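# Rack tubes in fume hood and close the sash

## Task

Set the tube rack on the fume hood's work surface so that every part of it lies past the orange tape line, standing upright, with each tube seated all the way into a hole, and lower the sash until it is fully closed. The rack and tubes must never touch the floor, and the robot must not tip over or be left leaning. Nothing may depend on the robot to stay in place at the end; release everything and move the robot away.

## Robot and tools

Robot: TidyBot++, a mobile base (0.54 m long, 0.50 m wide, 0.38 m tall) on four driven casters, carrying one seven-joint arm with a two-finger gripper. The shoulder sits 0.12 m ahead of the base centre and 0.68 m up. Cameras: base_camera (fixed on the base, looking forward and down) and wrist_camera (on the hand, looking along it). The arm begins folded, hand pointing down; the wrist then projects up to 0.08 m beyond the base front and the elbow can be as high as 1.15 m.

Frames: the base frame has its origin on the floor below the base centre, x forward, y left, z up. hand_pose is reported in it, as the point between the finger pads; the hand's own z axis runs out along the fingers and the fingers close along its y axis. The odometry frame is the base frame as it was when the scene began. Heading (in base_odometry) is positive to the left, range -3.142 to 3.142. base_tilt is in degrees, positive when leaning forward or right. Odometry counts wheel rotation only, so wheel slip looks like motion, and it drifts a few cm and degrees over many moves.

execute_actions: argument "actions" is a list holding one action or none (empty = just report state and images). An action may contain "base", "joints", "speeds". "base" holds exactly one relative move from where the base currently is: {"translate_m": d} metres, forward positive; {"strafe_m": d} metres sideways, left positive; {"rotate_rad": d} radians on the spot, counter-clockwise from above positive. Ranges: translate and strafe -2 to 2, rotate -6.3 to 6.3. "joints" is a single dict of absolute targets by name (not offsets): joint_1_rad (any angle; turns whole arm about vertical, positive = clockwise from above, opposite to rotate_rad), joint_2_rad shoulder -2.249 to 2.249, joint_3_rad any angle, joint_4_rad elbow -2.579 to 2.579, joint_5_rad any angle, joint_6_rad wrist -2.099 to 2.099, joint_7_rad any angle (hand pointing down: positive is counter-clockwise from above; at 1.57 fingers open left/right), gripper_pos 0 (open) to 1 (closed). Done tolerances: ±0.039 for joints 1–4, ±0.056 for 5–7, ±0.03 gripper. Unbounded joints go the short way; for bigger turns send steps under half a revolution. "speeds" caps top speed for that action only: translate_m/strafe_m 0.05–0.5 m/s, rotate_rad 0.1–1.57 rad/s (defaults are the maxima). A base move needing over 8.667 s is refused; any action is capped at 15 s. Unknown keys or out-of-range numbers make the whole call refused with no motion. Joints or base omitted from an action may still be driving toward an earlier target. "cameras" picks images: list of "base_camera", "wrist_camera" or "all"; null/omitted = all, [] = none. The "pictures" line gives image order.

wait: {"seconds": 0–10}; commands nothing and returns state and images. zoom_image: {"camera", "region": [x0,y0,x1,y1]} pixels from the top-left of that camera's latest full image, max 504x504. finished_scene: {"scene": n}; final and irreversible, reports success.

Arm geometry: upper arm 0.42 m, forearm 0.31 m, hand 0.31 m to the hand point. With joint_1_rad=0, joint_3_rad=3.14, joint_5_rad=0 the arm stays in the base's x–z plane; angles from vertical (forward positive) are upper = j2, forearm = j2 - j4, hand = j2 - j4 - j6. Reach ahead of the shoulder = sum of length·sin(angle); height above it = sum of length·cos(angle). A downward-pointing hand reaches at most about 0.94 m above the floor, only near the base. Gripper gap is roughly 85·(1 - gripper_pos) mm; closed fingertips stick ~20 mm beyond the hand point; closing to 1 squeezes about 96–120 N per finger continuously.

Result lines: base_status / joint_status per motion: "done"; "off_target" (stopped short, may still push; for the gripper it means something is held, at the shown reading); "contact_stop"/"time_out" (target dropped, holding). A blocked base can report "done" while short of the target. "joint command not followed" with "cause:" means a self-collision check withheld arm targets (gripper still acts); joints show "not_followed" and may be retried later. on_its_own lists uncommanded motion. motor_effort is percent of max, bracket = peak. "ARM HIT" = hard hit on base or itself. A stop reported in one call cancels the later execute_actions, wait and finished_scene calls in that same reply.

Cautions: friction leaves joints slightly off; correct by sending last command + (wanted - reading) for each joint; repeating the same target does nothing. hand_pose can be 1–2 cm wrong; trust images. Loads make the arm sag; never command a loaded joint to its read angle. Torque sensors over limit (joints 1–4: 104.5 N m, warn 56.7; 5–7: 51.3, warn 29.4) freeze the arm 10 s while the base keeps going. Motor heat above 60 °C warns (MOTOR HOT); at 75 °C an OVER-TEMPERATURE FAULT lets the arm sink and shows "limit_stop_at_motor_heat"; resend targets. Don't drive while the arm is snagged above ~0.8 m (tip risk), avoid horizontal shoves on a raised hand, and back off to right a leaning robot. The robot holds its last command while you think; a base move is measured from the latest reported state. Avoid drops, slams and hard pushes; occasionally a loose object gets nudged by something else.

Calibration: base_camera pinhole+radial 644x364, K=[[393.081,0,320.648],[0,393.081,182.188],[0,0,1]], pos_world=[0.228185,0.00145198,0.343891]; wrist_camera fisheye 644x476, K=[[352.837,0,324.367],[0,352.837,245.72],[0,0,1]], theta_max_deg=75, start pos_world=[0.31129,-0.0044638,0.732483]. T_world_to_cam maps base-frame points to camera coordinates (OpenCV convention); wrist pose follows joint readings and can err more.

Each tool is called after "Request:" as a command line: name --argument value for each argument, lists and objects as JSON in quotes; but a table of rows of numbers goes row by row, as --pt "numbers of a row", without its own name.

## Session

Request:
execute_actions --actions '[{"joints":{"joint_6_rad":0.35}}]'

Scene clock: 1.50 s.
base_odometry: x=+0.000 y=+0.000 heading=+0.000 (m, m, rad; odometry frame)
base_tilt: forward=-0.4 right=+0.0 (deg)
base_status: not commanded
joint_positions: joint_1_rad=-0.028 joint_2_rad=-0.359 joint_3_rad=+3.152 joint_4_rad=-2.501 joint_5_rad=-0.006 joint_6_rad=+0.334 joint_7_rad=+1.626 gripper_pos=+0.000
joint_status: all done
motor_effort: joint_1_rad=+1(1) joint_2_rad=-7(7) joint_3_rad=+0(1) joint_4_rad=+20(21) joint_5_rad=+0(0) joint_6_rad=+8(9) joint_7_rad=-1(1) (%)
hand_pose: x=+0.5383 y=+0.0079 z=+0.8327 quat_wxyz=(+0.009, +0.785, +0.025, +0.618) (m; base frame)
pictures: base_camera, wrist_camera
camera_calibration (this result's frames):
wrist_camera: T_world_to_cam=[[0.00584068, -0.994892, 0.100778, -0.0941373], [-0.281802, -0.098333, -0.95442, 0.994698], [0.959455, -0.0228251, -0.280937, -0.141927], [0, 0, 0, 1]] pos_world=[0.417031, 0.000915616, 0.918974]
Images, in order (width x height): base_camera 644x364, wrist_camera 644x476.

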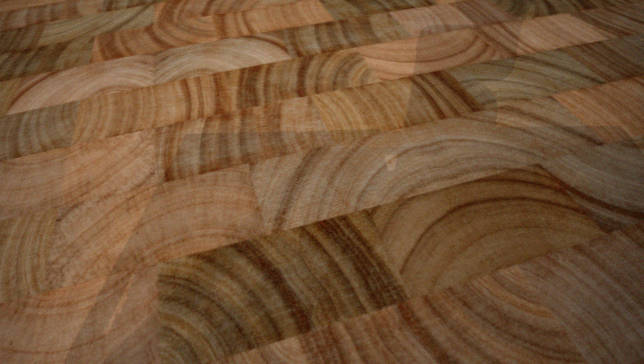

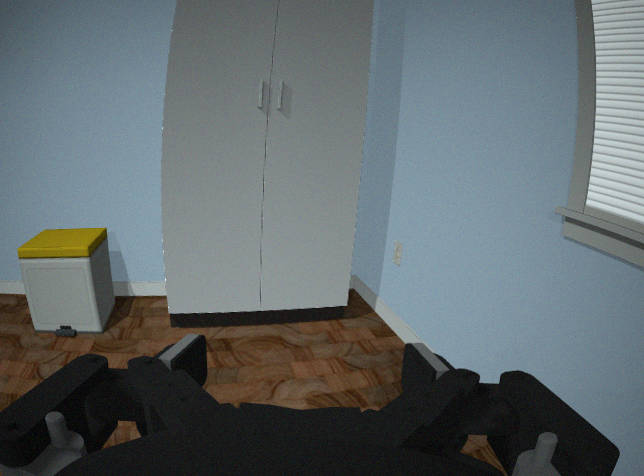

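Request:
execute_actions --actions '[{"base":{"rotate_rad":1.6},"joints":{"joint_1_rad":0.01,"joint_3_rad":3.115,"joint_7_rad":1.535}}]'

Request:
execute_actions --actions '[{"base":{"rotate_rad":1.6}}]'

Scene clock: 3.90 s.
base_odometry: x=+0.000 y=+0.000 heading=+1.600 (m, m, rad; odometry frame)
base_tilt: forward=-0.4 right=+0.0 (deg)
base_status: done
joint_positions: joint_1_rad=+0.007 joint_2_rad=-0.359 joint_3_rad=+3.134 joint_4_rad=-2.501 joint_5_rad=-0.006 joint_6_rad=+0.334 joint_7_rad=+1.549 gripper_pos=+0.000
joint_status: all done
motor_effort: joint_1_rad=+1(1) joint_2_rad=-7(8) joint_3_rad=-1(0) joint_4_rad=+21(21) joint_5_rad=+0(0) joint_6_rad=+8(8) joint_7_rad=-1(1) (%)
hand_pose: x=+0.5382 y=+0.0012 z=+0.8326 quat_wxyz=(-0.007, +0.786, -0.011, +0.618) (m; base frame)
pictures: base_camera, wrist_camera
camera_calibration (this result's frames):
wrist_camera: T_world_to_cam=[[-0.0304732, -0.999033, 0.0317001, -0.0237046], [-0.284458, -0.0217354, -0.958442, 0.998622], [0.958204, -0.0382241, -0.283521, -0.139139], [0, 0, 0, 1]] pos_world=[0.416667, -0.00729475, 0.918424]
Images, in order (width x height): base_camera 644x364, wrist_camera 644x476.

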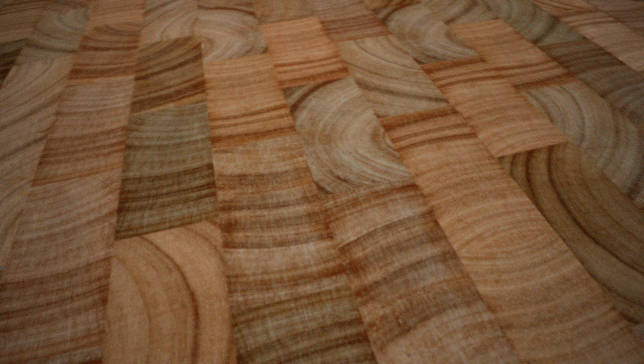

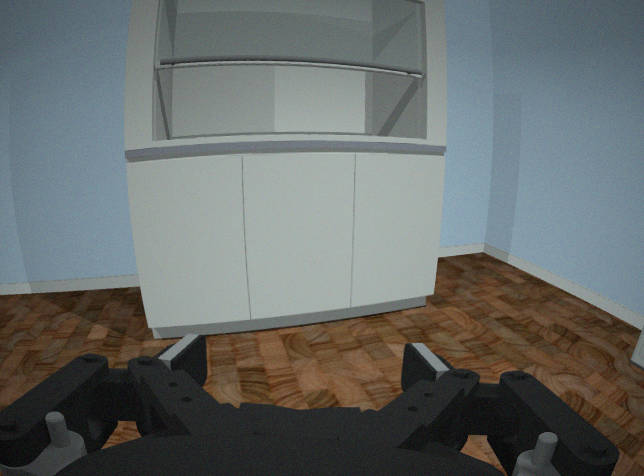

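Scene clock: 6.20 s.
base_odometry: x=+0.000 y=+0.000 heading=-3.084 (m, m, rad; odometry frame)
base_tilt: forward=-0.4 right=+0.0 (deg)
base_status: done
joint_positions: joint_1_rad=+0.007 joint_2_rad=-0.359 joint_3_rad=+3.132 joint_4_rad=-2.501 joint_5_rad=-0.006 joint_6_rad=+0.334 joint_7_rad=+1.549 gripper_pos=+0.000
joint_status: not commanded
motor_effort: joint_1_rad=+0(1) joint_2_rad=-7(8) joint_3_rad=-1(0) joint_4_rad=+20(20) joint_5_rad=+0(0) joint_6_rad=+8(8) joint_7_rad=-1(2) (%)
hand_pose: x=+0.5382 y=+0.0021 z=+0.8326 quat_wxyz=(-0.007, +0.786, -0.010, +0.618) (m; base frame)
pictures: base_camera, wrist_camera
camera_calibration (this result's frames):
wrist_camera: T_world_to_cam=[[-0.0286487, -0.999064, 0.0324101, -0.0244062], [-0.284422, -0.0229358, -0.958425, 0.998591], [0.958271, -0.0366757, -0.283499, -0.139142], [0, 0, 0, 1]] pos_world=[0.416658, -0.00658303, 0.918419]
Images, in order (width x height): base_camera 644x364, wrist_camera 644x476.

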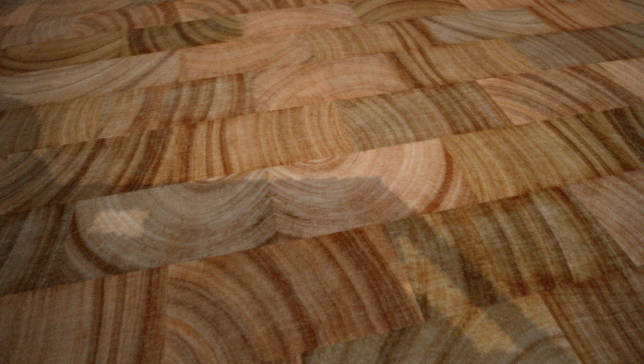

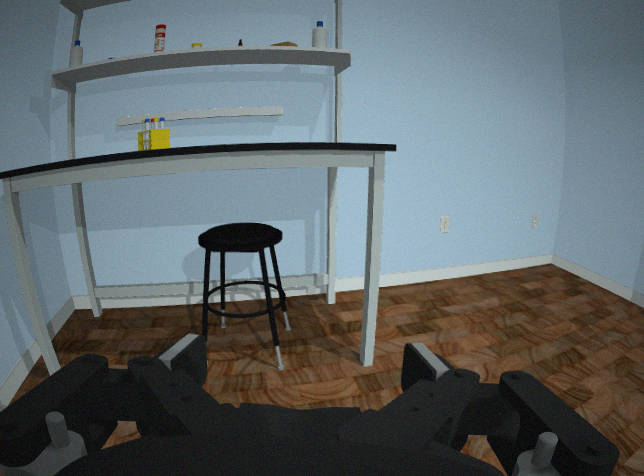

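Request:
execute_actions --actions '[{"base":{"rotate_rad":0.25},"joints":{"joint_2_rad":-0.33,"joint_4_rad":-1.73,"joint_6_rad":-0.63,"joint_7_rad":1.6}}]' --cameras '[]'

Request:
execute_actions --actions '[{"base":{"translate_m":0.75}}]'

Scene clock: 8.63 s.
base_odometry: x=+0.000 y=+0.000 heading=-2.834 (m, m, rad; odometry frame)
base_tilt: forward=-0.4 right=+0.0 (deg)
base_status: done
joint_positions: joint_1_rad=+0.007 joint_2_rad=-0.351 joint_3_rad=+3.131 joint_4_rad=-1.741 joint_5_rad=-0.006 joint_6_rad=-0.594 joint_7_rad=+1.579 gripper_pos=+0.000
joint_status: all done
motor_effort: joint_1_rad=+1(0) joint_2_rad=-9(10) joint_3_rad=+0(1) joint_4_rad=+23(23) joint_5_rad=+0(0) joint_6_rad=+8(9) joint_7_rad=-1(2) (%)
hand_pose: x=+0.5684 y=+0.0051 z=+1.0086 quat_wxyz=(+0.000, +0.837, +0.005, +0.547) (m; base frame)
pictures: none
No camera images: the call's "cameras" was empty. Leave "cameras" out to get every camera's image.

Scene clock: 11.50 s.
base_odometry: x=-0.715 y=-0.228 heading=-2.834 (m, m, rad; odometry frame)
base_tilt: forward=-0.4 right=+0.0 (deg)
base_status: done
joint_positions: joint_1_rad=+0.007 joint_2_rad=-0.336 joint_3_rad=+3.131 joint_4_rad=-1.740 joint_5_rad=-0.006 joint_6_rad=-0.597 joint_7_rad=+1.579 gripper_pos=+0.000
joint_status: not commanded
motor_effort: joint_1_rad=+1(0) joint_2_rad=-10(13) joint_3_rad=+0(1) joint_4_rad=+22(23) joint_5_rad=+0(0) joint_6_rad=+8(8) joint_7_rad=-1(1) (%)
hand_pose: x=+0.5732 y=+0.0051 z=+1.0015 quat_wxyz=(+0.000, +0.842, +0.004, +0.540) (m; base frame)
pictures: base_camera, wrist_camera
camera_calibration (this result's frames):
wrist_camera: T_world_to_cam=[[-0.00354797, -0.997973, 0.0635374, -0.0714417], [-0.461968, -0.0547156, -0.885207, 1.19909], [0.886889, -0.0324929, -0.460838, 0.0938127], [0, 0, 0, 1]] pos_world=[0.470484, -0.00264001, 1.10921]
Images, in order (width x height): base_camera 644x364, wrist_camera 644x476.

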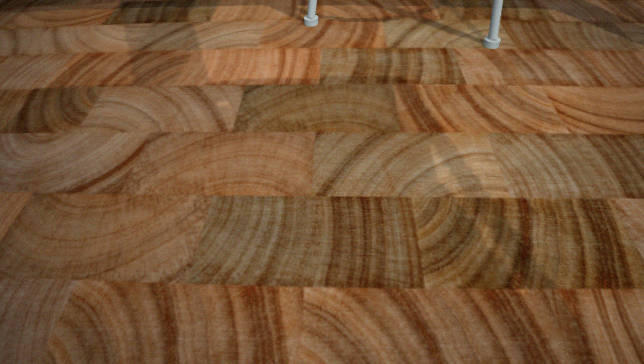

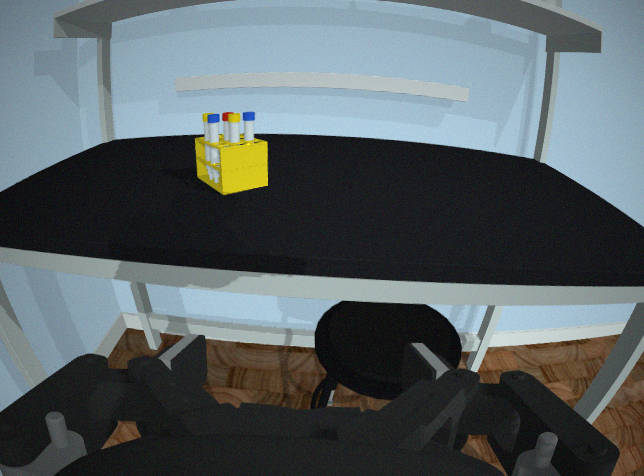

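Request:
zoom_image --camera "wrist_camera" --region '[170, 100, 300, 210]'

Region (170, 100, 300, 210) of wrist_camera's 644x476 image, scaled by 3.877; it fills the top 426 rows of this view, and the rest is white.

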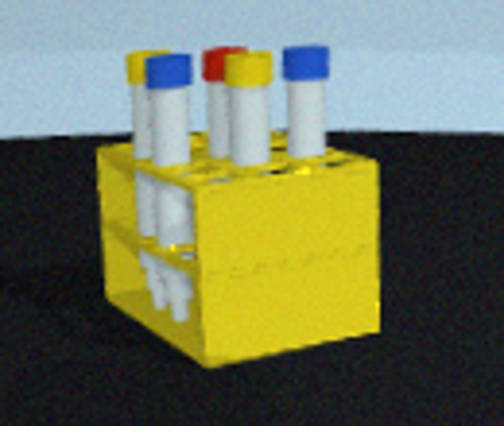

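Request:
execute_actions --actions '[{"base":{"rotate_rad":0.7}}]' --cameras '[]'

Request:
execute_actions --actions '[{"base":{"translate_m":-0.18}}]' --cameras '[]'

Request:
execute_actions --actions '[{"base":{"strafe_m":-0.56},"joints":{"joint_1_rad":-0.015,"joint_2_rad":0.19,"joint_4_rad":-1.27,"joint_6_rad":-0.43}}]'

Scene clock: 13.87 s.
base_odometry: x=-0.715 y=-0.228 heading=-2.134 (m, m, rad; odometry frame)
base_tilt: forward=-0.4 right=+0.0 (deg)
base_status: done
joint_positions: joint_1_rad=+0.007 joint_2_rad=-0.336 joint_3_rad=+3.126 joint_4_rad=-1.740 joint_5_rad=-0.006 joint_6_rad=-0.597 joint_7_rad=+1.579 gripper_pos=+0.000
joint_status: not commanded
motor_effort: joint_1_rad=+1(2) joint_2_rad=-10(11) joint_3_rad=-1(1) joint_4_rad=+23(23) joint_5_rad=+0(0) joint_6_rad=+7(8) joint_7_rad=-2(1) (%)
hand_pose: x=+0.5731 y=+0.0074 z=+1.0014 quat_wxyz=(-0.001, +0.842, +0.007, +0.540) (m; base frame)
pictures: none
No camera images: the call's "cameras" was empty. Leave "cameras" out to get every camera's image.

Scene clock: 15.43 s.
base_odometry: x=-0.619 y=-0.075 heading=-2.133 (m, m, rad; odometry frame)
base_tilt: forward=-0.4 right=+0.0 (deg)
base_status: done
joint_positions: joint_1_rad=+0.007 joint_2_rad=-0.338 joint_3_rad=+3.126 joint_4_rad=-1.739 joint_5_rad=-0.006 joint_6_rad=-0.598 joint_7_rad=+1.579 gripper_pos=+0.000
joint_status: not commanded
motor_effort: joint_1_rad=+0(0) joint_2_rad=-10(15) joint_3_rad=+0(0) joint_4_rad=+23(24) joint_5_rad=+0(0) joint_6_rad=+8(8) joint_7_rad=-1(2) (%)
hand_pose: x=+0.5724 y=+0.0074 z=+1.0024 quat_wxyz=(-0.001, +0.841, +0.007, +0.541) (m; base frame)
pictures: none
No camera images: the call's "cameras" was empty. Leave "cameras" out to get every camera's image.

Scene clock: 17.93 s.
base_odometry: x=-1.092 y=+0.224 heading=-2.134 (m, m, rad; odometry frame)
base_tilt: forward=-0.4 right=+0.0 (deg)
base_status: done
joint_positions: joint_1_rad=-0.006 joint_2_rad=+0.188 joint_3_rad=+3.126 joint_4_rad=-1.285 joint_5_rad=-0.006 joint_6_rad=-0.467 joint_7_rad=+1.579 gripper_pos=+0.000
joint_status: all done
motor_effort: joint_1_rad=+1(2) joint_2_rad=-32(33) joint_3_rad=-2(4) joint_4_rad=+23(24) joint_5_rad=+0(1) joint_6_rad=+8(9) joint_7_rad=-1(2) (%)
hand_pose: x=+0.8004 y=+0.0155 z=+1.0138 quat_wxyz=(-0.008, +0.825, +0.010, +0.565) (m; base frame)
pictures: base_camera, wrist_camera
camera_calibration (this result's frames):
wrist_camera: T_world_to_cam=[[0.00956246, -0.998362, 0.0564105, -0.0642779], [-0.405919, -0.0554315, -0.912227, 1.29805], [0.913859, -0.0141749, -0.405784, -0.17936], [0, 0, 0, 1]] pos_world=[0.691427, 0.00523788, 1.11496]
Images, in order (width x height): base_camera 644x364, wrist_camera 644x476.

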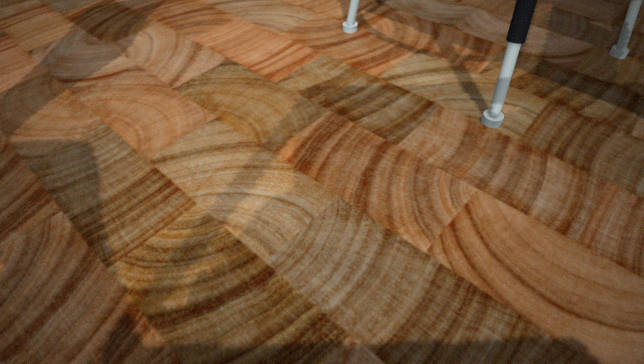

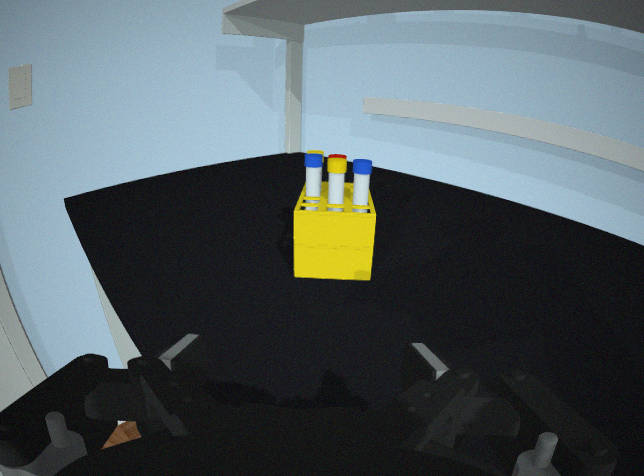

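Request:
execute_actions --actions '[{"base":{"strafe_m":-0.017},"joints":{"joint_2_rad":0.2,"joint_4_rad":-1.42,"joint_6_rad":-0.30}}]' --cameras '[]'

Request:
execute_actions --actions '[{"base":{"translate_m":0.15},"speeds":{"translate_m":0.2}}]' --cameras '["wrist_camera"]'

Scene clock: 19.27 s.
base_odometry: x=-1.107 y=+0.233 heading=-2.134 (m, m, rad; odometry frame)
base_tilt: forward=-0.4 right=+0.0 (deg)
base_status: done
joint_positions: joint_1_rad=-0.009 joint_2_rad=+0.192 joint_3_rad=+3.126 joint_4_rad=-1.414 joint_5_rad=-0.006 joint_6_rad=-0.337 joint_7_rad=+1.579 gripper_pos=+0.000
joint_status: all done
motor_effort: joint_1_rad=+1(2) joint_2_rad=-31(33) joint_3_rad=-2(4) joint_4_rad=+23(24) joint_5_rad=+0(0) joint_6_rad=+8(8) joint_7_rad=-1(1) (%)
hand_pose: x=+0.8029 y=+0.0178 z=+0.9707 quat_wxyz=(-0.008, +0.826, +0.011, +0.564) (m; base frame)
pictures: none
No camera images: the call's "cameras" was empty. Leave "cameras" out to get every camera's image.

Scene clock: 20.80 s.
base_odometry: x=-1.187 y=+0.106 heading=-2.134 (m, m, rad; odometry frame)
base_tilt: forward=-0.4 right=+0.1 (deg)
base_status: done
joint_positions: joint_1_rad=-0.009 joint_2_rad=+0.196 joint_3_rad=+3.126 joint_4_rad=-1.414 joint_5_rad=-0.006 joint_6_rad=-0.334 joint_7_rad=+1.579 gripper_pos=+0.000
joint_status: not commanded
motor_effort: joint_1_rad=+1(0) joint_2_rad=-31(35) joint_3_rad=-2(2) joint_4_rad=+23(24) joint_5_rad=+0(0) joint_6_rad=+8(8) joint_7_rad=-2(1) (%)
hand_pose: x=+0.8045 y=+0.0178 z=+0.9684 quat_wxyz=(-0.008, +0.826, +0.011, +0.563) (m; base frame)
pictures: wrist_camera
camera_calibration (this result's frames):
wrist_camera: T_world_to_cam=[[0.0125596, -0.998334, 0.0563186, -0.061742], [-0.410516, -0.0565057, -0.910101, 1.26016], [0.911767, -0.0116892, -0.410542, -0.195245], [0, 0, 0, 1]] pos_world=[0.696111, 0.00728498, 1.0702]
Images, in order (width x height): wrist_camera 644x476.

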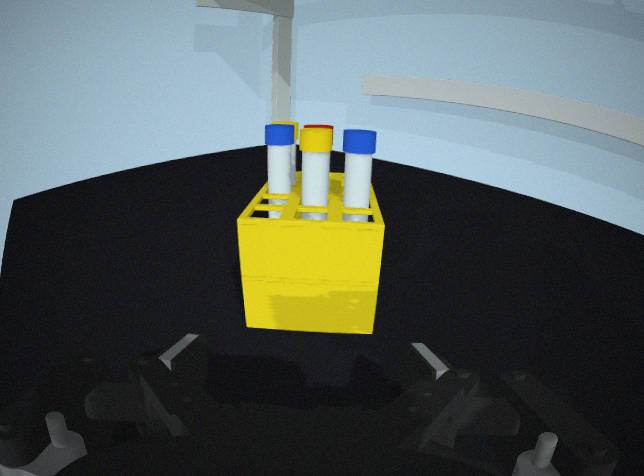

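Request:
execute_actions --actions '[{"base":{"translate_m":0.045},"speeds":{"translate_m":0.07},"joints":{"joint_4_rad":-1.385}}]' --cameras '["wrist_camera"]'

Scene clock: 22.17 s.
base_odometry: x=-1.212 y=+0.068 heading=-2.134 (m, m, rad; odometry frame)
base_tilt: forward=-0.4 right=+0.0 (deg)
base_status: done
joint_positions: joint_1_rad=-0.009 joint_2_rad=+0.198 joint_3_rad=+3.126 joint_4_rad=-1.391 joint_5_rad=-0.006 joint_6_rad=-0.334 joint_7_rad=+1.579 gripper_pos=+0.000
joint_status: all done
motor_effort: joint_1_rad=+1(1) joint_2_rad=-31(35) joint_3_rad=-2(2) joint_4_rad=+23(24) joint_5_rad=+0(0) joint_6_rad=+8(8) joint_7_rad=-1(1) (%)
hand_pose: x=+0.8077 y=+0.0179 z=+0.9815 quat_wxyz=(-0.008, +0.820, +0.011, +0.572) (m; base frame)
pictures: wrist_camera
camera_calibration (this result's frames):
wrist_camera: T_world_to_cam=[[0.0112591, -0.998366, 0.0560248, -0.0611473], [-0.390525, -0.055969, -0.918889, 1.26579], [0.920524, -0.0115332, -0.390517, -0.219531], [0, 0, 0, 1]] pos_world=[0.697094, 0.00726577, 1.08082]
Images, in order (width x height): wrist_camera 644x476.

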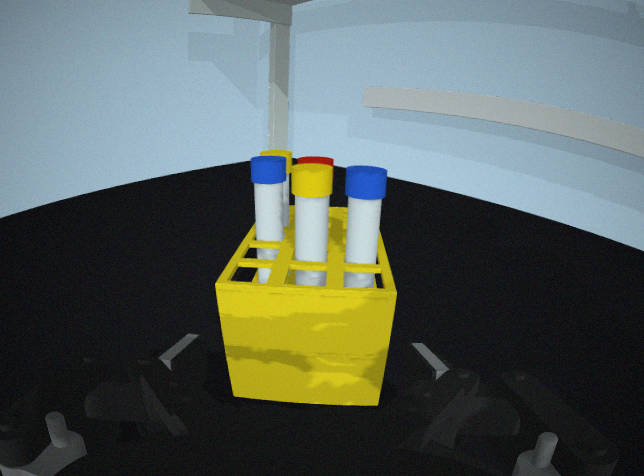

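Request:
zoom_image --camera "wrist_camera" --region '[150, 270, 460, 410]'

Region (150, 270, 460, 410) of wrist_camera's 644x476 image, scaled by 1.626; it fills the top 228 rows of this view, and the rest is white.

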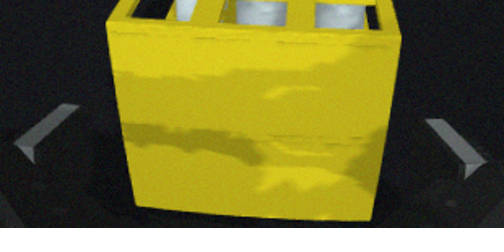

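Request:
execute_actions --actions '[{"base":{"strafe_m":0.002},"speeds":{"strafe_m":0.05}}]' --cameras '[]'

Request:
execute_actions --actions '[{"base":{"translate_m":0.025},"speeds":{"translate_m":0.05}}]' --cameras '["wrist_camera"]'

Scene clock: 23.03 s.
base_odometry: x=-1.210 y=+0.067 heading=-2.134 (m, m, rad; odometry frame)
base_tilt: forward=-0.4 right=+0.0 (deg)
base_status: done
joint_positions: joint_1_rad=-0.012 joint_2_rad=+0.198 joint_3_rad=+3.126 joint_4_rad=-1.391 joint_5_rad=-0.006 joint_6_rad=-0.334 joint_7_rad=+1.579 gripper_pos=+0.000
joint_status: not commanded
motor_effort: joint_1_rad=+2(5) joint_2_rad=-32(34) joint_3_rad=-1(6) joint_4_rad=+23(24) joint_5_rad=+0(1) joint_6_rad=+8(8) joint_7_rad=-1(1) (%)
hand_pose: x=+0.8076 y=+0.0196 z=+0.9815 quat_wxyz=(-0.009, +0.820, +0.012, +0.572) (m; base frame)
pictures: none
No camera images: the call's "cameras" was empty. Leave "cameras" out to get every camera's image.

Scene clock: 24.00 s.
base_odometry: x=-1.223 y=+0.045 heading=-2.134 (m, m, rad; odometry frame)
base_tilt: forward=-0.4 right=+0.0 (deg)
base_status: done
joint_positions: joint_1_rad=-0.012 joint_2_rad=+0.198 joint_3_rad=+3.126 joint_4_rad=-1.391 joint_5_rad=-0.006 joint_6_rad=-0.334 joint_7_rad=+1.579 gripper_pos=+0.000
joint_status: not commanded
motor_effort: joint_1_rad=+1(1) joint_2_rad=-31(35) joint_3_rad=-1(3) joint_4_rad=+23(24) joint_5_rad=+0(0) joint_6_rad=+8(8) joint_7_rad=-1(1) (%)
hand_pose: x=+0.8078 y=+0.0196 z=+0.9812 quat_wxyz=(-0.009, +0.820, +0.012, +0.572) (m; base frame)
pictures: wrist_camera
camera_calibration (this result's frames):
wrist_camera: T_world_to_cam=[[0.0137123, -0.998336, 0.0560168, -0.0614291], [-0.39057, -0.0569193, -0.918812, 1.2657], [0.920471, -0.00927941, -0.3907, -0.219514], [0, 0, 0, 1]] pos_world=[0.697242, 0.0086788, 1.08062]
Images, in order (width x height): wrist_camera 644x476.

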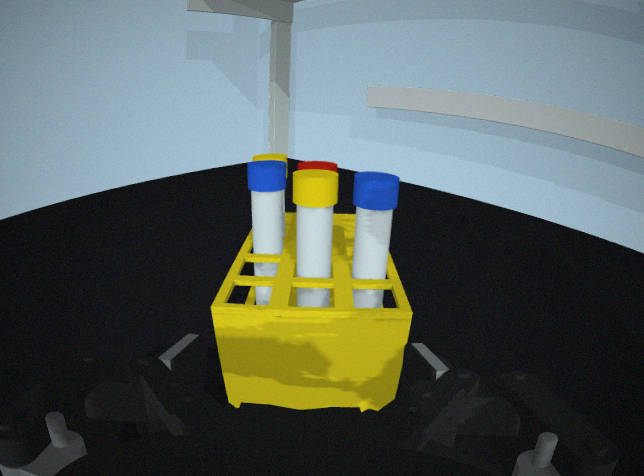

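Request:
execute_actions --actions '[{"base":{"translate_m":0.032},"speeds":{"translate_m":0.05}}]' --cameras '["wrist_camera"]'

Scene clock: 25.23 s.
base_odometry: x=-1.240 y=+0.018 heading=-2.134 (m, m, rad; odometry frame)
base_tilt: forward=-0.4 right=+0.0 (deg)
base_status: done
joint_positions: joint_1_rad=-0.012 joint_2_rad=+0.198 joint_3_rad=+3.126 joint_4_rad=-1.391 joint_5_rad=-0.006 joint_6_rad=-0.334 joint_7_rad=+1.579 gripper_pos=+0.000
joint_status: not commanded
motor_effort: joint_1_rad=+1(1) joint_2_rad=-31(35) joint_3_rad=-1(3) joint_4_rad=+23(23) joint_5_rad=+0(0) joint_6_rad=+8(8) joint_7_rad=-1(1) (%)
hand_pose: x=+0.8078 y=+0.0196 z=+0.9812 quat_wxyz=(-0.009, +0.820, +0.012, +0.572) (m; base frame)
pictures: wrist_camera
camera_calibration (this result's frames):
wrist_camera: T_world_to_cam=[[0.0137063, -0.998336, 0.0560144, -0.0614215], [-0.390489, -0.0569155, -0.918847, 1.26568], [0.920506, -0.00927898, -0.390619, -0.219662], [0, 0, 0, 1]] pos_world=[0.697276, 0.00867919, 1.0806]
Images, in order (width x height): wrist_camera 644x476.

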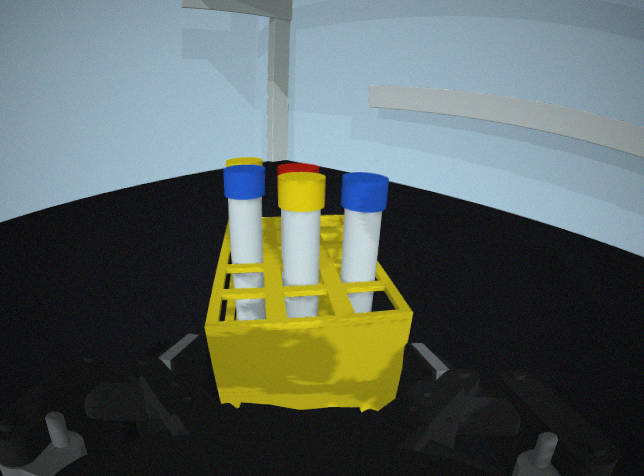

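Request:
execute_actions --actions '[{"base":{"translate_m":-0.035},"speeds":{"translate_m":0.1}}]' --cameras '[]'

Request:
execute_actions --actions '[{"joints":{"gripper_pos":0.55}}]' --cameras '[]'

Request:
execute_actions --actions '[{"base":{"translate_m":0.04},"speeds":{"translate_m":0.05}}]' --cameras '["wrist_camera"]'

Scene clock: 26.30 s.
base_odometry: x=-1.222 y=+0.048 heading=-2.134 (m, m, rad; odometry frame)
base_tilt: forward=-0.4 right=+0.0 (deg)
base_status: done
joint_positions: joint_1_rad=-0.012 joint_2_rad=+0.199 joint_3_rad=+3.126 joint_4_rad=-1.391 joint_5_rad=-0.006 joint_6_rad=-0.333 joint_7_rad=+1.579 gripper_pos=+0.000
joint_status: not commanded
motor_effort: joint_1_rad=+1(2) joint_2_rad=-32(35) joint_3_rad=-1(2) joint_4_rad=+23(24) joint_5_rad=+0(0) joint_6_rad=+8(8) joint_7_rad=-1(2) (%)
hand_pose: x=+0.8082 y=+0.0196 z=+0.9806 quat_wxyz=(-0.009, +0.820, +0.012, +0.572) (m; base frame)
pictures: none
No camera images: the call's "cameras" was empty. Leave "cameras" out to get every camera's image.

Scene clock: 27.13 s.
base_odometry: x=-1.222 y=+0.048 heading=-2.134 (m, m, rad; odometry frame)
base_tilt: forward=-0.4 right=+0.0 (deg)
base_status: not commanded
joint_positions: joint_1_rad=-0.012 joint_2_rad=+0.199 joint_3_rad=+3.126 joint_4_rad=-1.391 joint_5_rad=-0.006 joint_6_rad=-0.333 joint_7_rad=+1.579 gripper_pos=+0.550
joint_status: all done
motor_effort: joint_1_rad=+0(1) joint_2_rad=-31(32) joint_3_rad=-1(1) joint_4_rad=+23(23) joint_5_rad=+0(0) joint_6_rad=+8(8) joint_7_rad=-1(1) (%)
hand_pose: x=+0.8082 y=+0.0196 z=+0.9806 quat_wxyz=(-0.009, +0.820, +0.012, +0.572) (m; base frame)
pictures: none
No camera images: the call's "cameras" was empty. Leave "cameras" out to get every camera's image.

Scene clock: 28.40 s.
base_odometry: x=-1.243 y=+0.014 heading=-2.134 (m, m, rad; odometry frame)
base_tilt: forward=-0.4 right=+0.0 (deg)
base_status: done
joint_positions: joint_1_rad=-0.012 joint_2_rad=+0.199 joint_3_rad=+3.126 joint_4_rad=-1.391 joint_5_rad=-0.006 joint_6_rad=-0.333 joint_7_rad=+1.579 gripper_pos=+0.550
joint_status: not commanded
motor_effort: joint_1_rad=+0(1) joint_2_rad=-32(35) joint_3_rad=-1(3) joint_4_rad=+23(24) joint_5_rad=+0(0) joint_6_rad=+8(8) joint_7_rad=-1(1) (%)
hand_pose: x=+0.8082 y=+0.0196 z=+0.9807 quat_wxyz=(-0.009, +0.820, +0.012, +0.572) (m; base frame)
pictures: wrist_camera
camera_calibration (this result's frames):
wrist_camera: T_world_to_cam=[[0.0137265, -0.998336, 0.0560052, -0.0614013], [-0.390906, -0.0569108, -0.91867, 1.2655], [0.920328, -0.00928265, -0.391037, -0.219641], [0, 0, 0, 1]] pos_world=[0.697677, 0.0086828, 1.08013]
Images, in order (width x height): wrist_camera 644x476.

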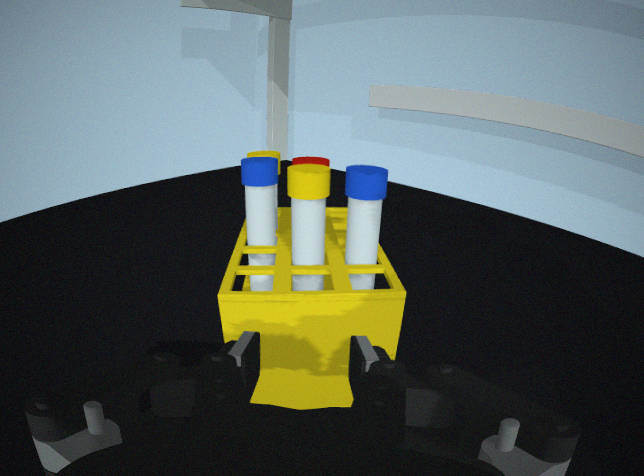

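Request:
execute_actions --actions '[{"base":{"translate_m":0.018},"speeds":{"translate_m":0.05}}]' --cameras '["wrist_camera"]'

Scene clock: 29.30 s.
base_odometry: x=-1.252 y=-0.001 heading=-2.133 (m, m, rad; odometry frame)
base_tilt: forward=-0.3 right=+0.0 (deg)
base_status: done
joint_positions: joint_1_rad=-0.012 joint_2_rad=+0.198 joint_3_rad=+3.126 joint_4_rad=-1.391 joint_5_rad=-0.006 joint_6_rad=-0.333 joint_7_rad=+1.579 gripper_pos=+0.550
joint_status: not commanded
motor_effort: joint_1_rad=+1(2) joint_2_rad=-31(35) joint_3_rad=-1(2) joint_4_rad=+23(24) joint_5_rad=+0(0) joint_6_rad=+8(8) joint_7_rad=-1(2) (%)
hand_pose: x=+0.8080 y=+0.0196 z=+0.9812 quat_wxyz=(-0.009, +0.820, +0.012, +0.572) (m; base frame)
pictures: wrist_camera
camera_calibration (this result's frames):
wrist_camera: T_world_to_cam=[[0.0136841, -0.998337, 0.0560057, -0.0613931], [-0.390228, -0.0569014, -0.918958, 1.26559], [0.920617, -0.00927984, -0.390357, -0.220203], [0, 0, 0, 1]] pos_world=[0.697432, 0.00867969, 1.08051]
Images, in order (width x height): wrist_camera 644x476.

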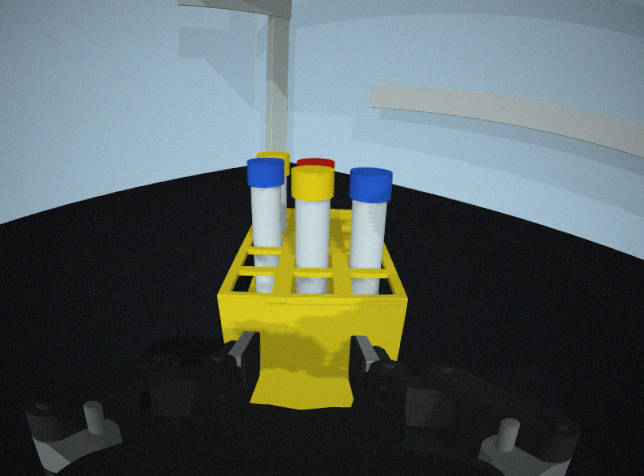

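Request:
execute_actions --actions '[{"base":{"translate_m":-0.012},"speeds":{"translate_m":0.05}}]' --cameras '[]'

Request:
execute_actions --actions '[{"base":{"strafe_m":-0.003},"speeds":{"strafe_m":0.05},"joints":{"gripper_pos":0}}]' --cameras '["wrist_camera"]'

Scene clock: 30.13 s.
base_odometry: x=-1.246 y=+0.009 heading=-2.133 (m, m, rad; odometry frame)
base_tilt: forward=-0.4 right=+0.0 (deg)
base_status: done
joint_positions: joint_1_rad=-0.012 joint_2_rad=+0.197 joint_3_rad=+3.126 joint_4_rad=-1.391 joint_5_rad=-0.006 joint_6_rad=-0.333 joint_7_rad=+1.579 gripper_pos=+0.550
joint_status: not commanded
motor_effort: joint_1_rad=+1(3) joint_2_rad=-32(35) joint_3_rad=-2(2) joint_4_rad=+24(24) joint_5_rad=+0(0) joint_6_rad=+8(8) joint_7_rad=-1(2) (%)
hand_pose: x=+0.8077 y=+0.0196 z=+0.9819 quat_wxyz=(-0.009, +0.820, +0.012, +0.573) (m; base frame)
pictures: none
No camera images: the call's "cameras" was empty. Leave "cameras" out to get every camera's image.

Scene clock: 30.97 s.
base_odometry: x=-1.249 y=+0.010 heading=-2.133 (m, m, rad; odometry frame)
base_tilt: forward=-0.4 right=+0.0 (deg)
base_status: done
joint_positions: joint_1_rad=-0.012 joint_2_rad=+0.197 joint_3_rad=+3.126 joint_4_rad=-1.391 joint_5_rad=-0.006 joint_6_rad=-0.333 joint_7_rad=+1.579 gripper_pos=+0.000
joint_status: all done
motor_effort: joint_1_rad=+1(3) joint_2_rad=-31(32) joint_3_rad=+0(4) joint_4_rad=+23(23) joint_5_rad=+0(0) joint_6_rad=+8(8) joint_7_rad=-1(1) (%)
hand_pose: x=+0.8077 y=+0.0200 z=+0.9819 quat_wxyz=(-0.009, +0.820, +0.012, +0.573) (m; base frame)
pictures: wrist_camera
camera_calibration (this result's frames):
wrist_camera: T_world_to_cam=[[0.0141912, -0.99833, 0.0560049, -0.0614499], [-0.389149, -0.0571089, -0.919403, 1.26575], [0.921065, -0.00874678, -0.38931, -0.221023], [0, 0, 0, 1]] pos_world=[0.697014, 0.00900507, 1.08113]
Images, in order (width x height): wrist_camera 644x476.

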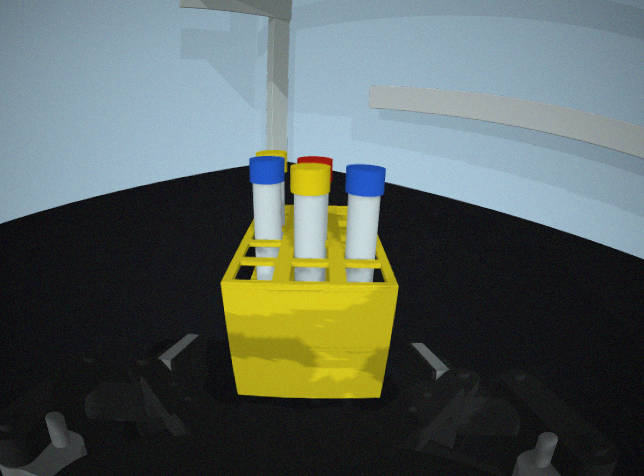

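Request:
execute_actions --actions '[{"base":{"translate_m":0.027},"speeds":{"translate_m":0.05}}]' --cameras '["wrist_camera"]'

Scene clock: 32.07 s.
base_odometry: x=-1.263 y=-0.013 heading=-2.133 (m, m, rad; odometry frame)
base_tilt: forward=-0.4 right=+0.0 (deg)
base_status: done
joint_positions: joint_1_rad=-0.012 joint_2_rad=+0.198 joint_3_rad=+3.126 joint_4_rad=-1.391 joint_5_rad=-0.006 joint_6_rad=-0.333 joint_7_rad=+1.579 gripper_pos=+0.000
joint_status: not commanded
motor_effort: joint_1_rad=+0(2) joint_2_rad=-32(34) joint_3_rad=-2(0) joint_4_rad=+23(24) joint_5_rad=+0(0) joint_6_rad=+8(8) joint_7_rad=-1(1) (%)
hand_pose: x=+0.8079 y=+0.0200 z=+0.9815 quat_wxyz=(-0.009, +0.820, +0.012, +0.573) (m; base frame)
pictures: wrist_camera
camera_calibration (this result's frames):
wrist_camera: T_world_to_cam=[[0.014223, -0.998329, 0.0560025, -0.0614498], [-0.389691, -0.057114, -0.919173, 1.26564], [0.920836, -0.00875021, -0.389852, -0.220662], [0, 0, 0, 1]] pos_world=[0.697277, 0.00900788, 1.08076]
Images, in order (width x height): wrist_camera 644x476.

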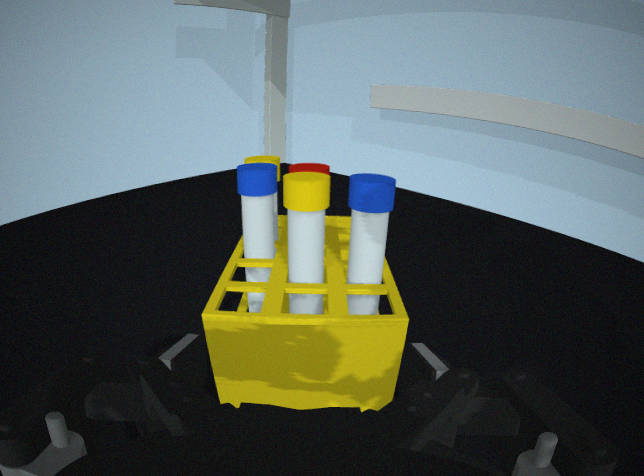

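203–408, centred. Continue.

Request:
execute_actions --actions '[{"base":{"translate_m":0.015},"speeds":{"translate_m":0.05}}]' --cameras '["wrist_camera"]'

Scene clock: 32.90 s.
base_odometry: x=-1.271 y=-0.025 heading=-2.133 (m, m, rad; odometry frame)
base_tilt: forward=-0.4 right=+0.0 (deg)
base_status: done
joint_positions: joint_1_rad=-0.012 joint_2_rad=+0.198 joint_3_rad=+3.126 joint_4_rad=-1.391 joint_5_rad=-0.006 joint_6_rad=-0.333 joint_7_rad=+1.579 gripper_pos=+0.000
joint_status: not commanded
motor_effort: joint_1_rad=+0(1) joint_2_rad=-32(35) joint_3_rad=-1(2) joint_4_rad=+23(24) joint_5_rad=+1(0) joint_6_rad=+8(8) joint_7_rad=-1(1) (%)
hand_pose: x=+0.8080 y=+0.0200 z=+0.9813 quat_wxyz=(-0.009, +0.820, +0.012, +0.572) (m; base frame)
pictures: wrist_camera
camera_calibration (this result's frames):
wrist_camera: T_world_to_cam=[[0.0142332, -0.998329, 0.0560003, -0.0614457], [-0.389871, -0.0571142, -0.919097, 1.26559], [0.92076, -0.00875114, -0.390032, -0.2206], [0, 0, 0, 1]] pos_world=[0.69741, 0.0090095, 1.0806]
Images, in order (width x height): wrist_camera 644x476.

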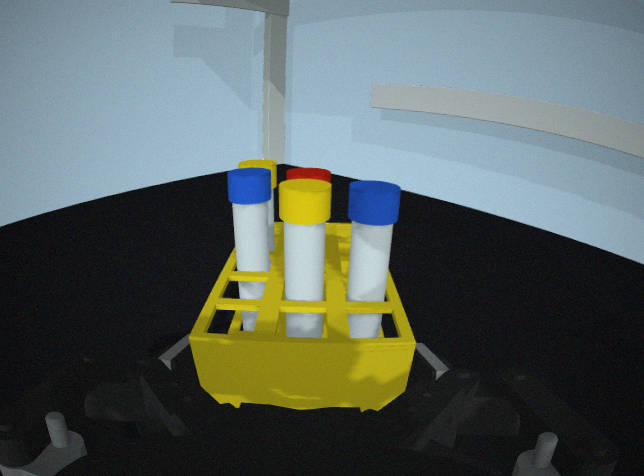

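Request:
execute_actions --actions '[{"base":{"translate_m":0.014},"speeds":{"translate_m":0.05}}]' --cameras '["wrist_camera"]'

Request:
execute_actions --actions '[{"joints":{"gripper_pos":1}}]' --cameras '["wrist_camera"]'

Scene clock: 33.77 s.
base_odometry: x=-1.279 y=-0.037 heading=-2.134 (m, m, rad; odometry frame)
base_tilt: forward=-0.4 right=+0.0 (deg)
base_status: done
joint_positions: joint_1_rad=-0.012 joint_2_rad=+0.199 joint_3_rad=+3.126 joint_4_rad=-1.391 joint_5_rad=-0.006 joint_6_rad=-0.333 joint_7_rad=+1.579 gripper_pos=+0.000
joint_status: not commanded
motor_effort: joint_1_rad=+1(1) joint_2_rad=-32(35) joint_3_rad=-1(2) joint_4_rad=+23(23) joint_5_rad=+0(0) joint_6_rad=+8(8) joint_7_rad=-1(1) (%)
hand_pose: x=+0.8082 y=+0.0200 z=+0.9809 quat_wxyz=(-0.009, +0.820, +0.012, +0.572) (m; base frame)
pictures: wrist_camera
camera_calibration (this result's frames):
wrist_camera: T_world_to_cam=[[0.0142611, -0.998329, 0.0559981, -0.0614455], [-0.390341, -0.0571186, -0.918897, 1.26549], [0.92056, -0.00875394, -0.390504, -0.220289], [0, 0, 0, 1]] pos_world=[0.69764, 0.0090121, 1.08028]
Images, in order (width x height): wrist_camera 644x476.

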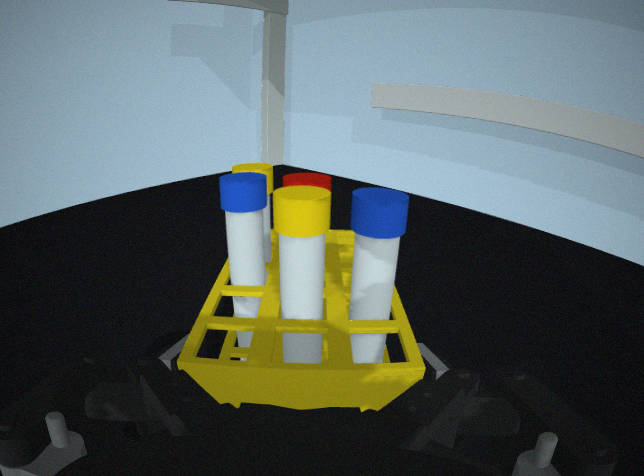

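Scene clock: 34.87 s.
base_odometry: x=-1.279 y=-0.037 heading=-2.134 (m, m, rad; odometry frame)
base_tilt: forward=-0.3 right=+0.0 (deg)
base_status: not commanded
joint_positions: joint_1_rad=-0.012 joint_2_rad=+0.199 joint_3_rad=+3.126 joint_4_rad=-1.391 joint_5_rad=-0.006 joint_6_rad=-0.332 joint_7_rad=+1.580 gripper_pos=+0.071
joint_status: gripper_pos off_target (ended at +0.071, target +1.000)
motor_effort: joint_1_rad=+1(1) joint_2_rad=-32(32) joint_3_rad=-1(2) joint_4_rad=+24(24) joint_5_rad=+0(0) joint_6_rad=+8(8) joint_7_rad=-1(1) (%)
hand_pose: x=+0.8084 y=+0.0200 z=+0.9815 quat_wxyz=(-0.009, +0.819, +0.012, +0.573) (m; base frame)
pictures: wrist_camera
camera_calibration (this result's frames):
wrist_camera: T_world_to_cam=[[0.0145335, -0.99827, 0.0569792, -0.0626643], [-0.388947, -0.0581414, -0.919424, 1.26551], [0.921146, -0.00879939, -0.389119, -0.22202], [0, 0, 0, 1]] pos_world=[0.697639, 0.00906907, 1.08072]
Images, in order (width x height): wrist_camera 644x476.

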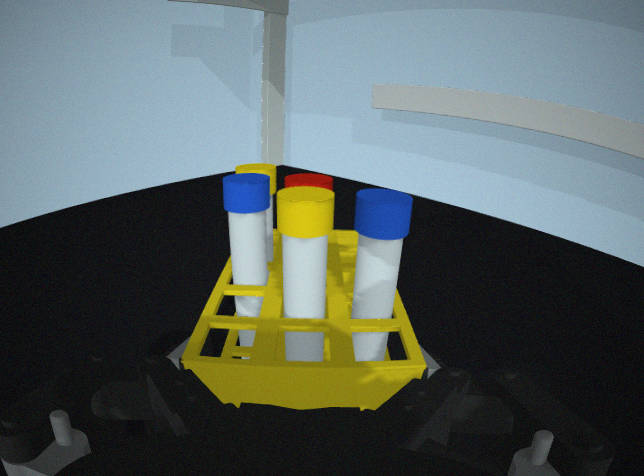

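Request:
execute_actions --actions '[{"joints":{"joint_2_rad":0.06,"joint_4_rad":-1.265,"joint_6_rad":-0.59}}]' --cameras '["wrist_camera"]'

Request:
execute_actions --actions '[{"base":{"translate_m":-0.65},"speeds":{"translate_m":0.4}}]' --cameras '[]'

Request:
execute_actions --actions '[{"base":{"rotate_rad":-2.27},"speeds":{"rotate_rad":0.9}}]'

Scene clock: 36.27 s.
base_odometry: x=-1.279 y=-0.037 heading=-2.134 (m, m, rad; odometry frame)
base_tilt: forward=-0.4 right=+0.0 (deg)
base_status: not commanded
joint_positions: joint_1_rad=-0.012 joint_2_rad=+0.063 joint_3_rad=+3.126 joint_4_rad=-1.276 joint_5_rad=-0.006 joint_6_rad=-0.562 joint_7_rad=+1.580 gripper_pos=+0.071
joint_status: all done
motor_effort: joint_1_rad=+0(0) joint_2_rad=-29(38) joint_3_rad=-1(1) joint_4_rad=+24(26) joint_5_rad=+0(0) joint_6_rad=+9(9) joint_7_rad=-1(2) (%)
hand_pose: x=+0.7454 y=+0.0193 z=+1.0733 quat_wxyz=(-0.009, +0.813, +0.013, +0.581) (m; base frame)
pictures: wrist_camera
camera_calibration (this result's frames):
wrist_camera: T_world_to_cam=[[0.0149266, -0.998149, 0.0589519, -0.0700158], [-0.369536, -0.0602912, -0.927258, 1.31932], [0.929097, -0.00794404, -0.369752, -0.15505], [0, 0, 0, 1]] pos_world=[0.632636, 0.00842506, 1.17014]
Images, in order (width x height): wrist_camera 644x476.

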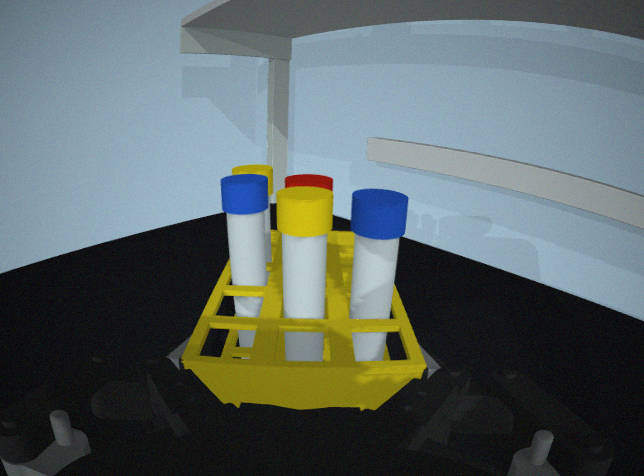

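Scene clock: 39.13 s.
base_odometry: x=-0.932 y=+0.513 heading=-2.133 (m, m, rad; odometry frame)
base_tilt: forward=-0.4 right=+0.0 (deg)
base_status: done
joint_positions: joint_1_rad=-0.013 joint_2_rad=+0.067 joint_3_rad=+3.126 joint_4_rad=-1.276 joint_5_rad=-0.006 joint_6_rad=-0.565 joint_7_rad=+1.580 gripper_pos=+0.071
joint_status: not commanded
motor_effort: joint_1_rad=+0(3) joint_2_rad=-27(32) joint_3_rad=-1(2) joint_4_rad=+24(25) joint_5_rad=+0(0) joint_6_rad=+9(9) joint_7_rad=-1(1) (%)
hand_pose: x=+0.7467 y=+0.0198 z=+1.0697 quat_wxyz=(-0.009, +0.816, +0.014, +0.578) (m; base frame)
pictures: none
No camera images: the call's "cameras" was empty. Leave "cameras" out to get every camera's image.

Scene clock: 42.57 s.
base_odometry: x=-0.932 y=+0.513 heading=+1.880 (m, m, rad; odometry frame)
base_tilt: forward=-0.4 right=+0.0 (deg)
base_status: done
joint_positions: joint_1_rad=-0.011 joint_2_rad=+0.067 joint_3_rad=+3.125 joint_4_rad=-1.276 joint_5_rad=-0.006 joint_6_rad=-0.565 joint_7_rad=+1.580 gripper_pos=+0.071
joint_status: not commanded
motor_effort: joint_1_rad=+1(5) joint_2_rad=-27(29) joint_3_rad=-2(2) joint_4_rad=+24(24) joint_5_rad=+0(1) joint_6_rad=+9(9) joint_7_rad=-1(1) (%)
hand_pose: x=+0.7467 y=+0.0194 z=+1.0697 quat_wxyz=(-0.009, +0.816, +0.014, +0.578) (m; base frame)
pictures: base_camera, wrist_camera
camera_calibration (this result's frames):
wrist_camera: T_world_to_cam=[[0.0155857, -0.998143, 0.0588938, -0.0701432], [-0.37626, -0.0604262, -0.924541, 1.31864], [0.926383, -0.00774976, -0.376503, -0.148324], [0, 0, 0, 1]] pos_world=[0.63465, 0.00851813, 1.16742]
Images, in order (width x height): base_camera 644x364, wrist_camera 644x476.

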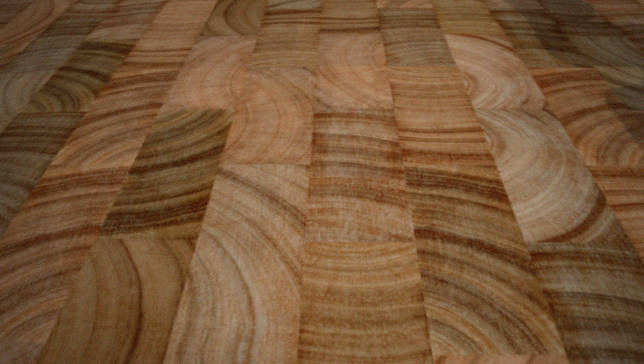

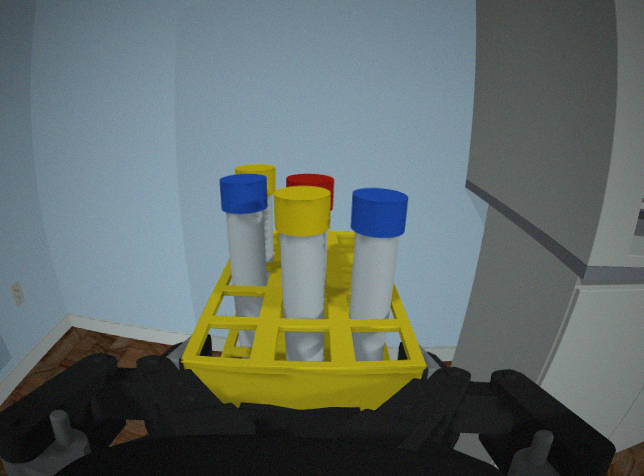

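Request:
execute_actions --actions '[{"base":{"strafe_m":-1.29},"speeds":{"strafe_m":0.4}}]'

Scene clock: 47.10 s.
base_odometry: x=+0.297 y=+0.904 heading=+1.879 (m, m, rad; odometry frame)
base_tilt: forward=-0.4 right=+0.0 (deg)
base_status: done
joint_positions: joint_1_rad=-0.013 joint_2_rad=+0.067 joint_3_rad=+3.125 joint_4_rad=-1.276 joint_5_rad=-0.006 joint_6_rad=-0.565 joint_7_rad=+1.580 gripper_pos=+0.071
joint_status: not commanded
motor_effort: joint_1_rad=+0(3) joint_2_rad=-28(28) joint_3_rad=-2(2) joint_4_rad=+24(24) joint_5_rad=+0(1) joint_6_rad=+9(9) joint_7_rad=-1(2) (%)
hand_pose: x=+0.7467 y=+0.0206 z=+1.0697 quat_wxyz=(-0.009, +0.816, +0.014, +0.578) (m; base frame)
pictures: base_camera, wrist_camera
camera_calibration (this result's frames):
wrist_camera: T_world_to_cam=[[0.0174341, -0.998112, 0.0588933, -0.0703627], [-0.376148, -0.0611225, -0.924541, 1.31863], [0.926396, -0.00603407, -0.376503, -0.148325], [0, 0, 0, 1]] pos_world=[0.634633, 0.00947293, 1.16742]
Images, in order (width x height): base_camera 644x364, wrist_camera 644x476.

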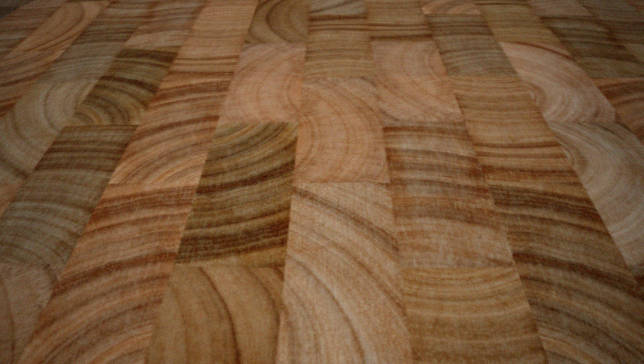

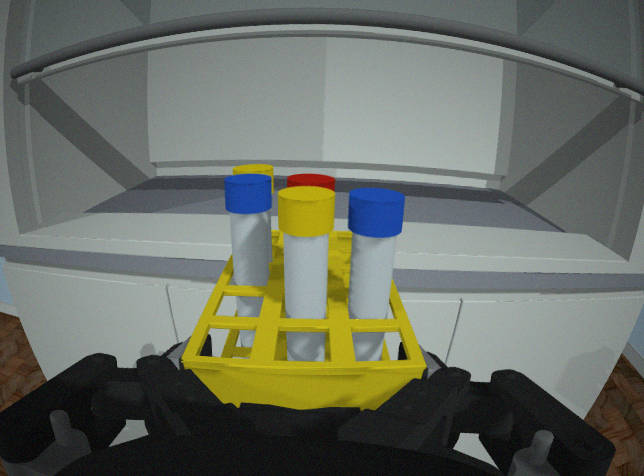

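Request:
execute_actions --actions '[{"base":{"translate_m":0.22},"speeds":{"translate_m":0.25}}]'

Scene clock: 49.03 s.
base_odometry: x=+0.230 y=+1.114 heading=+1.879 (m, m, rad; odometry frame)
base_tilt: forward=-0.4 right=+0.0 (deg)
base_status: done
joint_positions: joint_1_rad=-0.013 joint_2_rad=+0.069 joint_3_rad=+3.125 joint_4_rad=-1.276 joint_5_rad=-0.006 joint_6_rad=-0.565 joint_7_rad=+1.580 gripper_pos=+0.071
joint_status: not commanded
motor_effort: joint_1_rad=+1(1) joint_2_rad=-28(30) joint_3_rad=-1(2) joint_4_rad=+24(25) joint_5_rad=+0(1) joint_6_rad=+9(9) joint_7_rad=-1(1) (%)
hand_pose: x=+0.7475 y=+0.0206 z=+1.0681 quat_wxyz=(-0.009, +0.816, +0.014, +0.577) (m; base frame)
pictures: base_camera, wrist_camera
camera_calibration (this result's frames):
wrist_camera: T_world_to_cam=[[0.0176091, -0.998109, 0.0588886, -0.0703948], [-0.378837, -0.0611667, -0.92344, 1.31827], [0.925296, -0.00604824, -0.379198, -0.146081], [0, 0, 0, 1]] pos_world=[0.635815, 0.00948879, 1.16609]
Images, in order (width x height): base_camera 644x364, wrist_camera 644x476.

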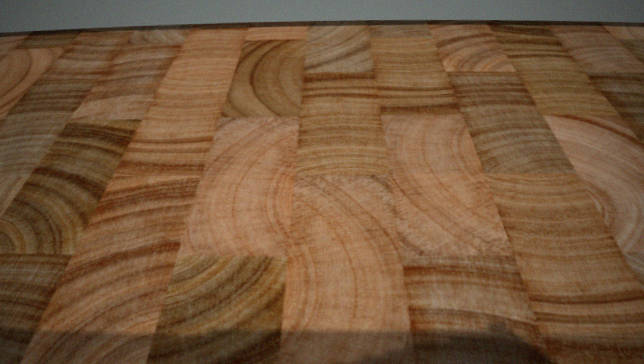

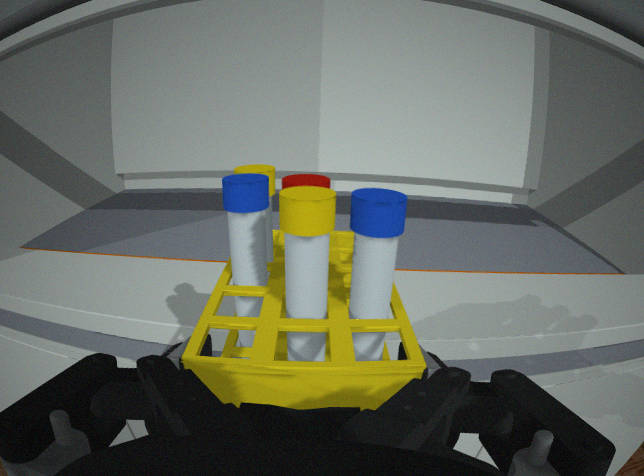

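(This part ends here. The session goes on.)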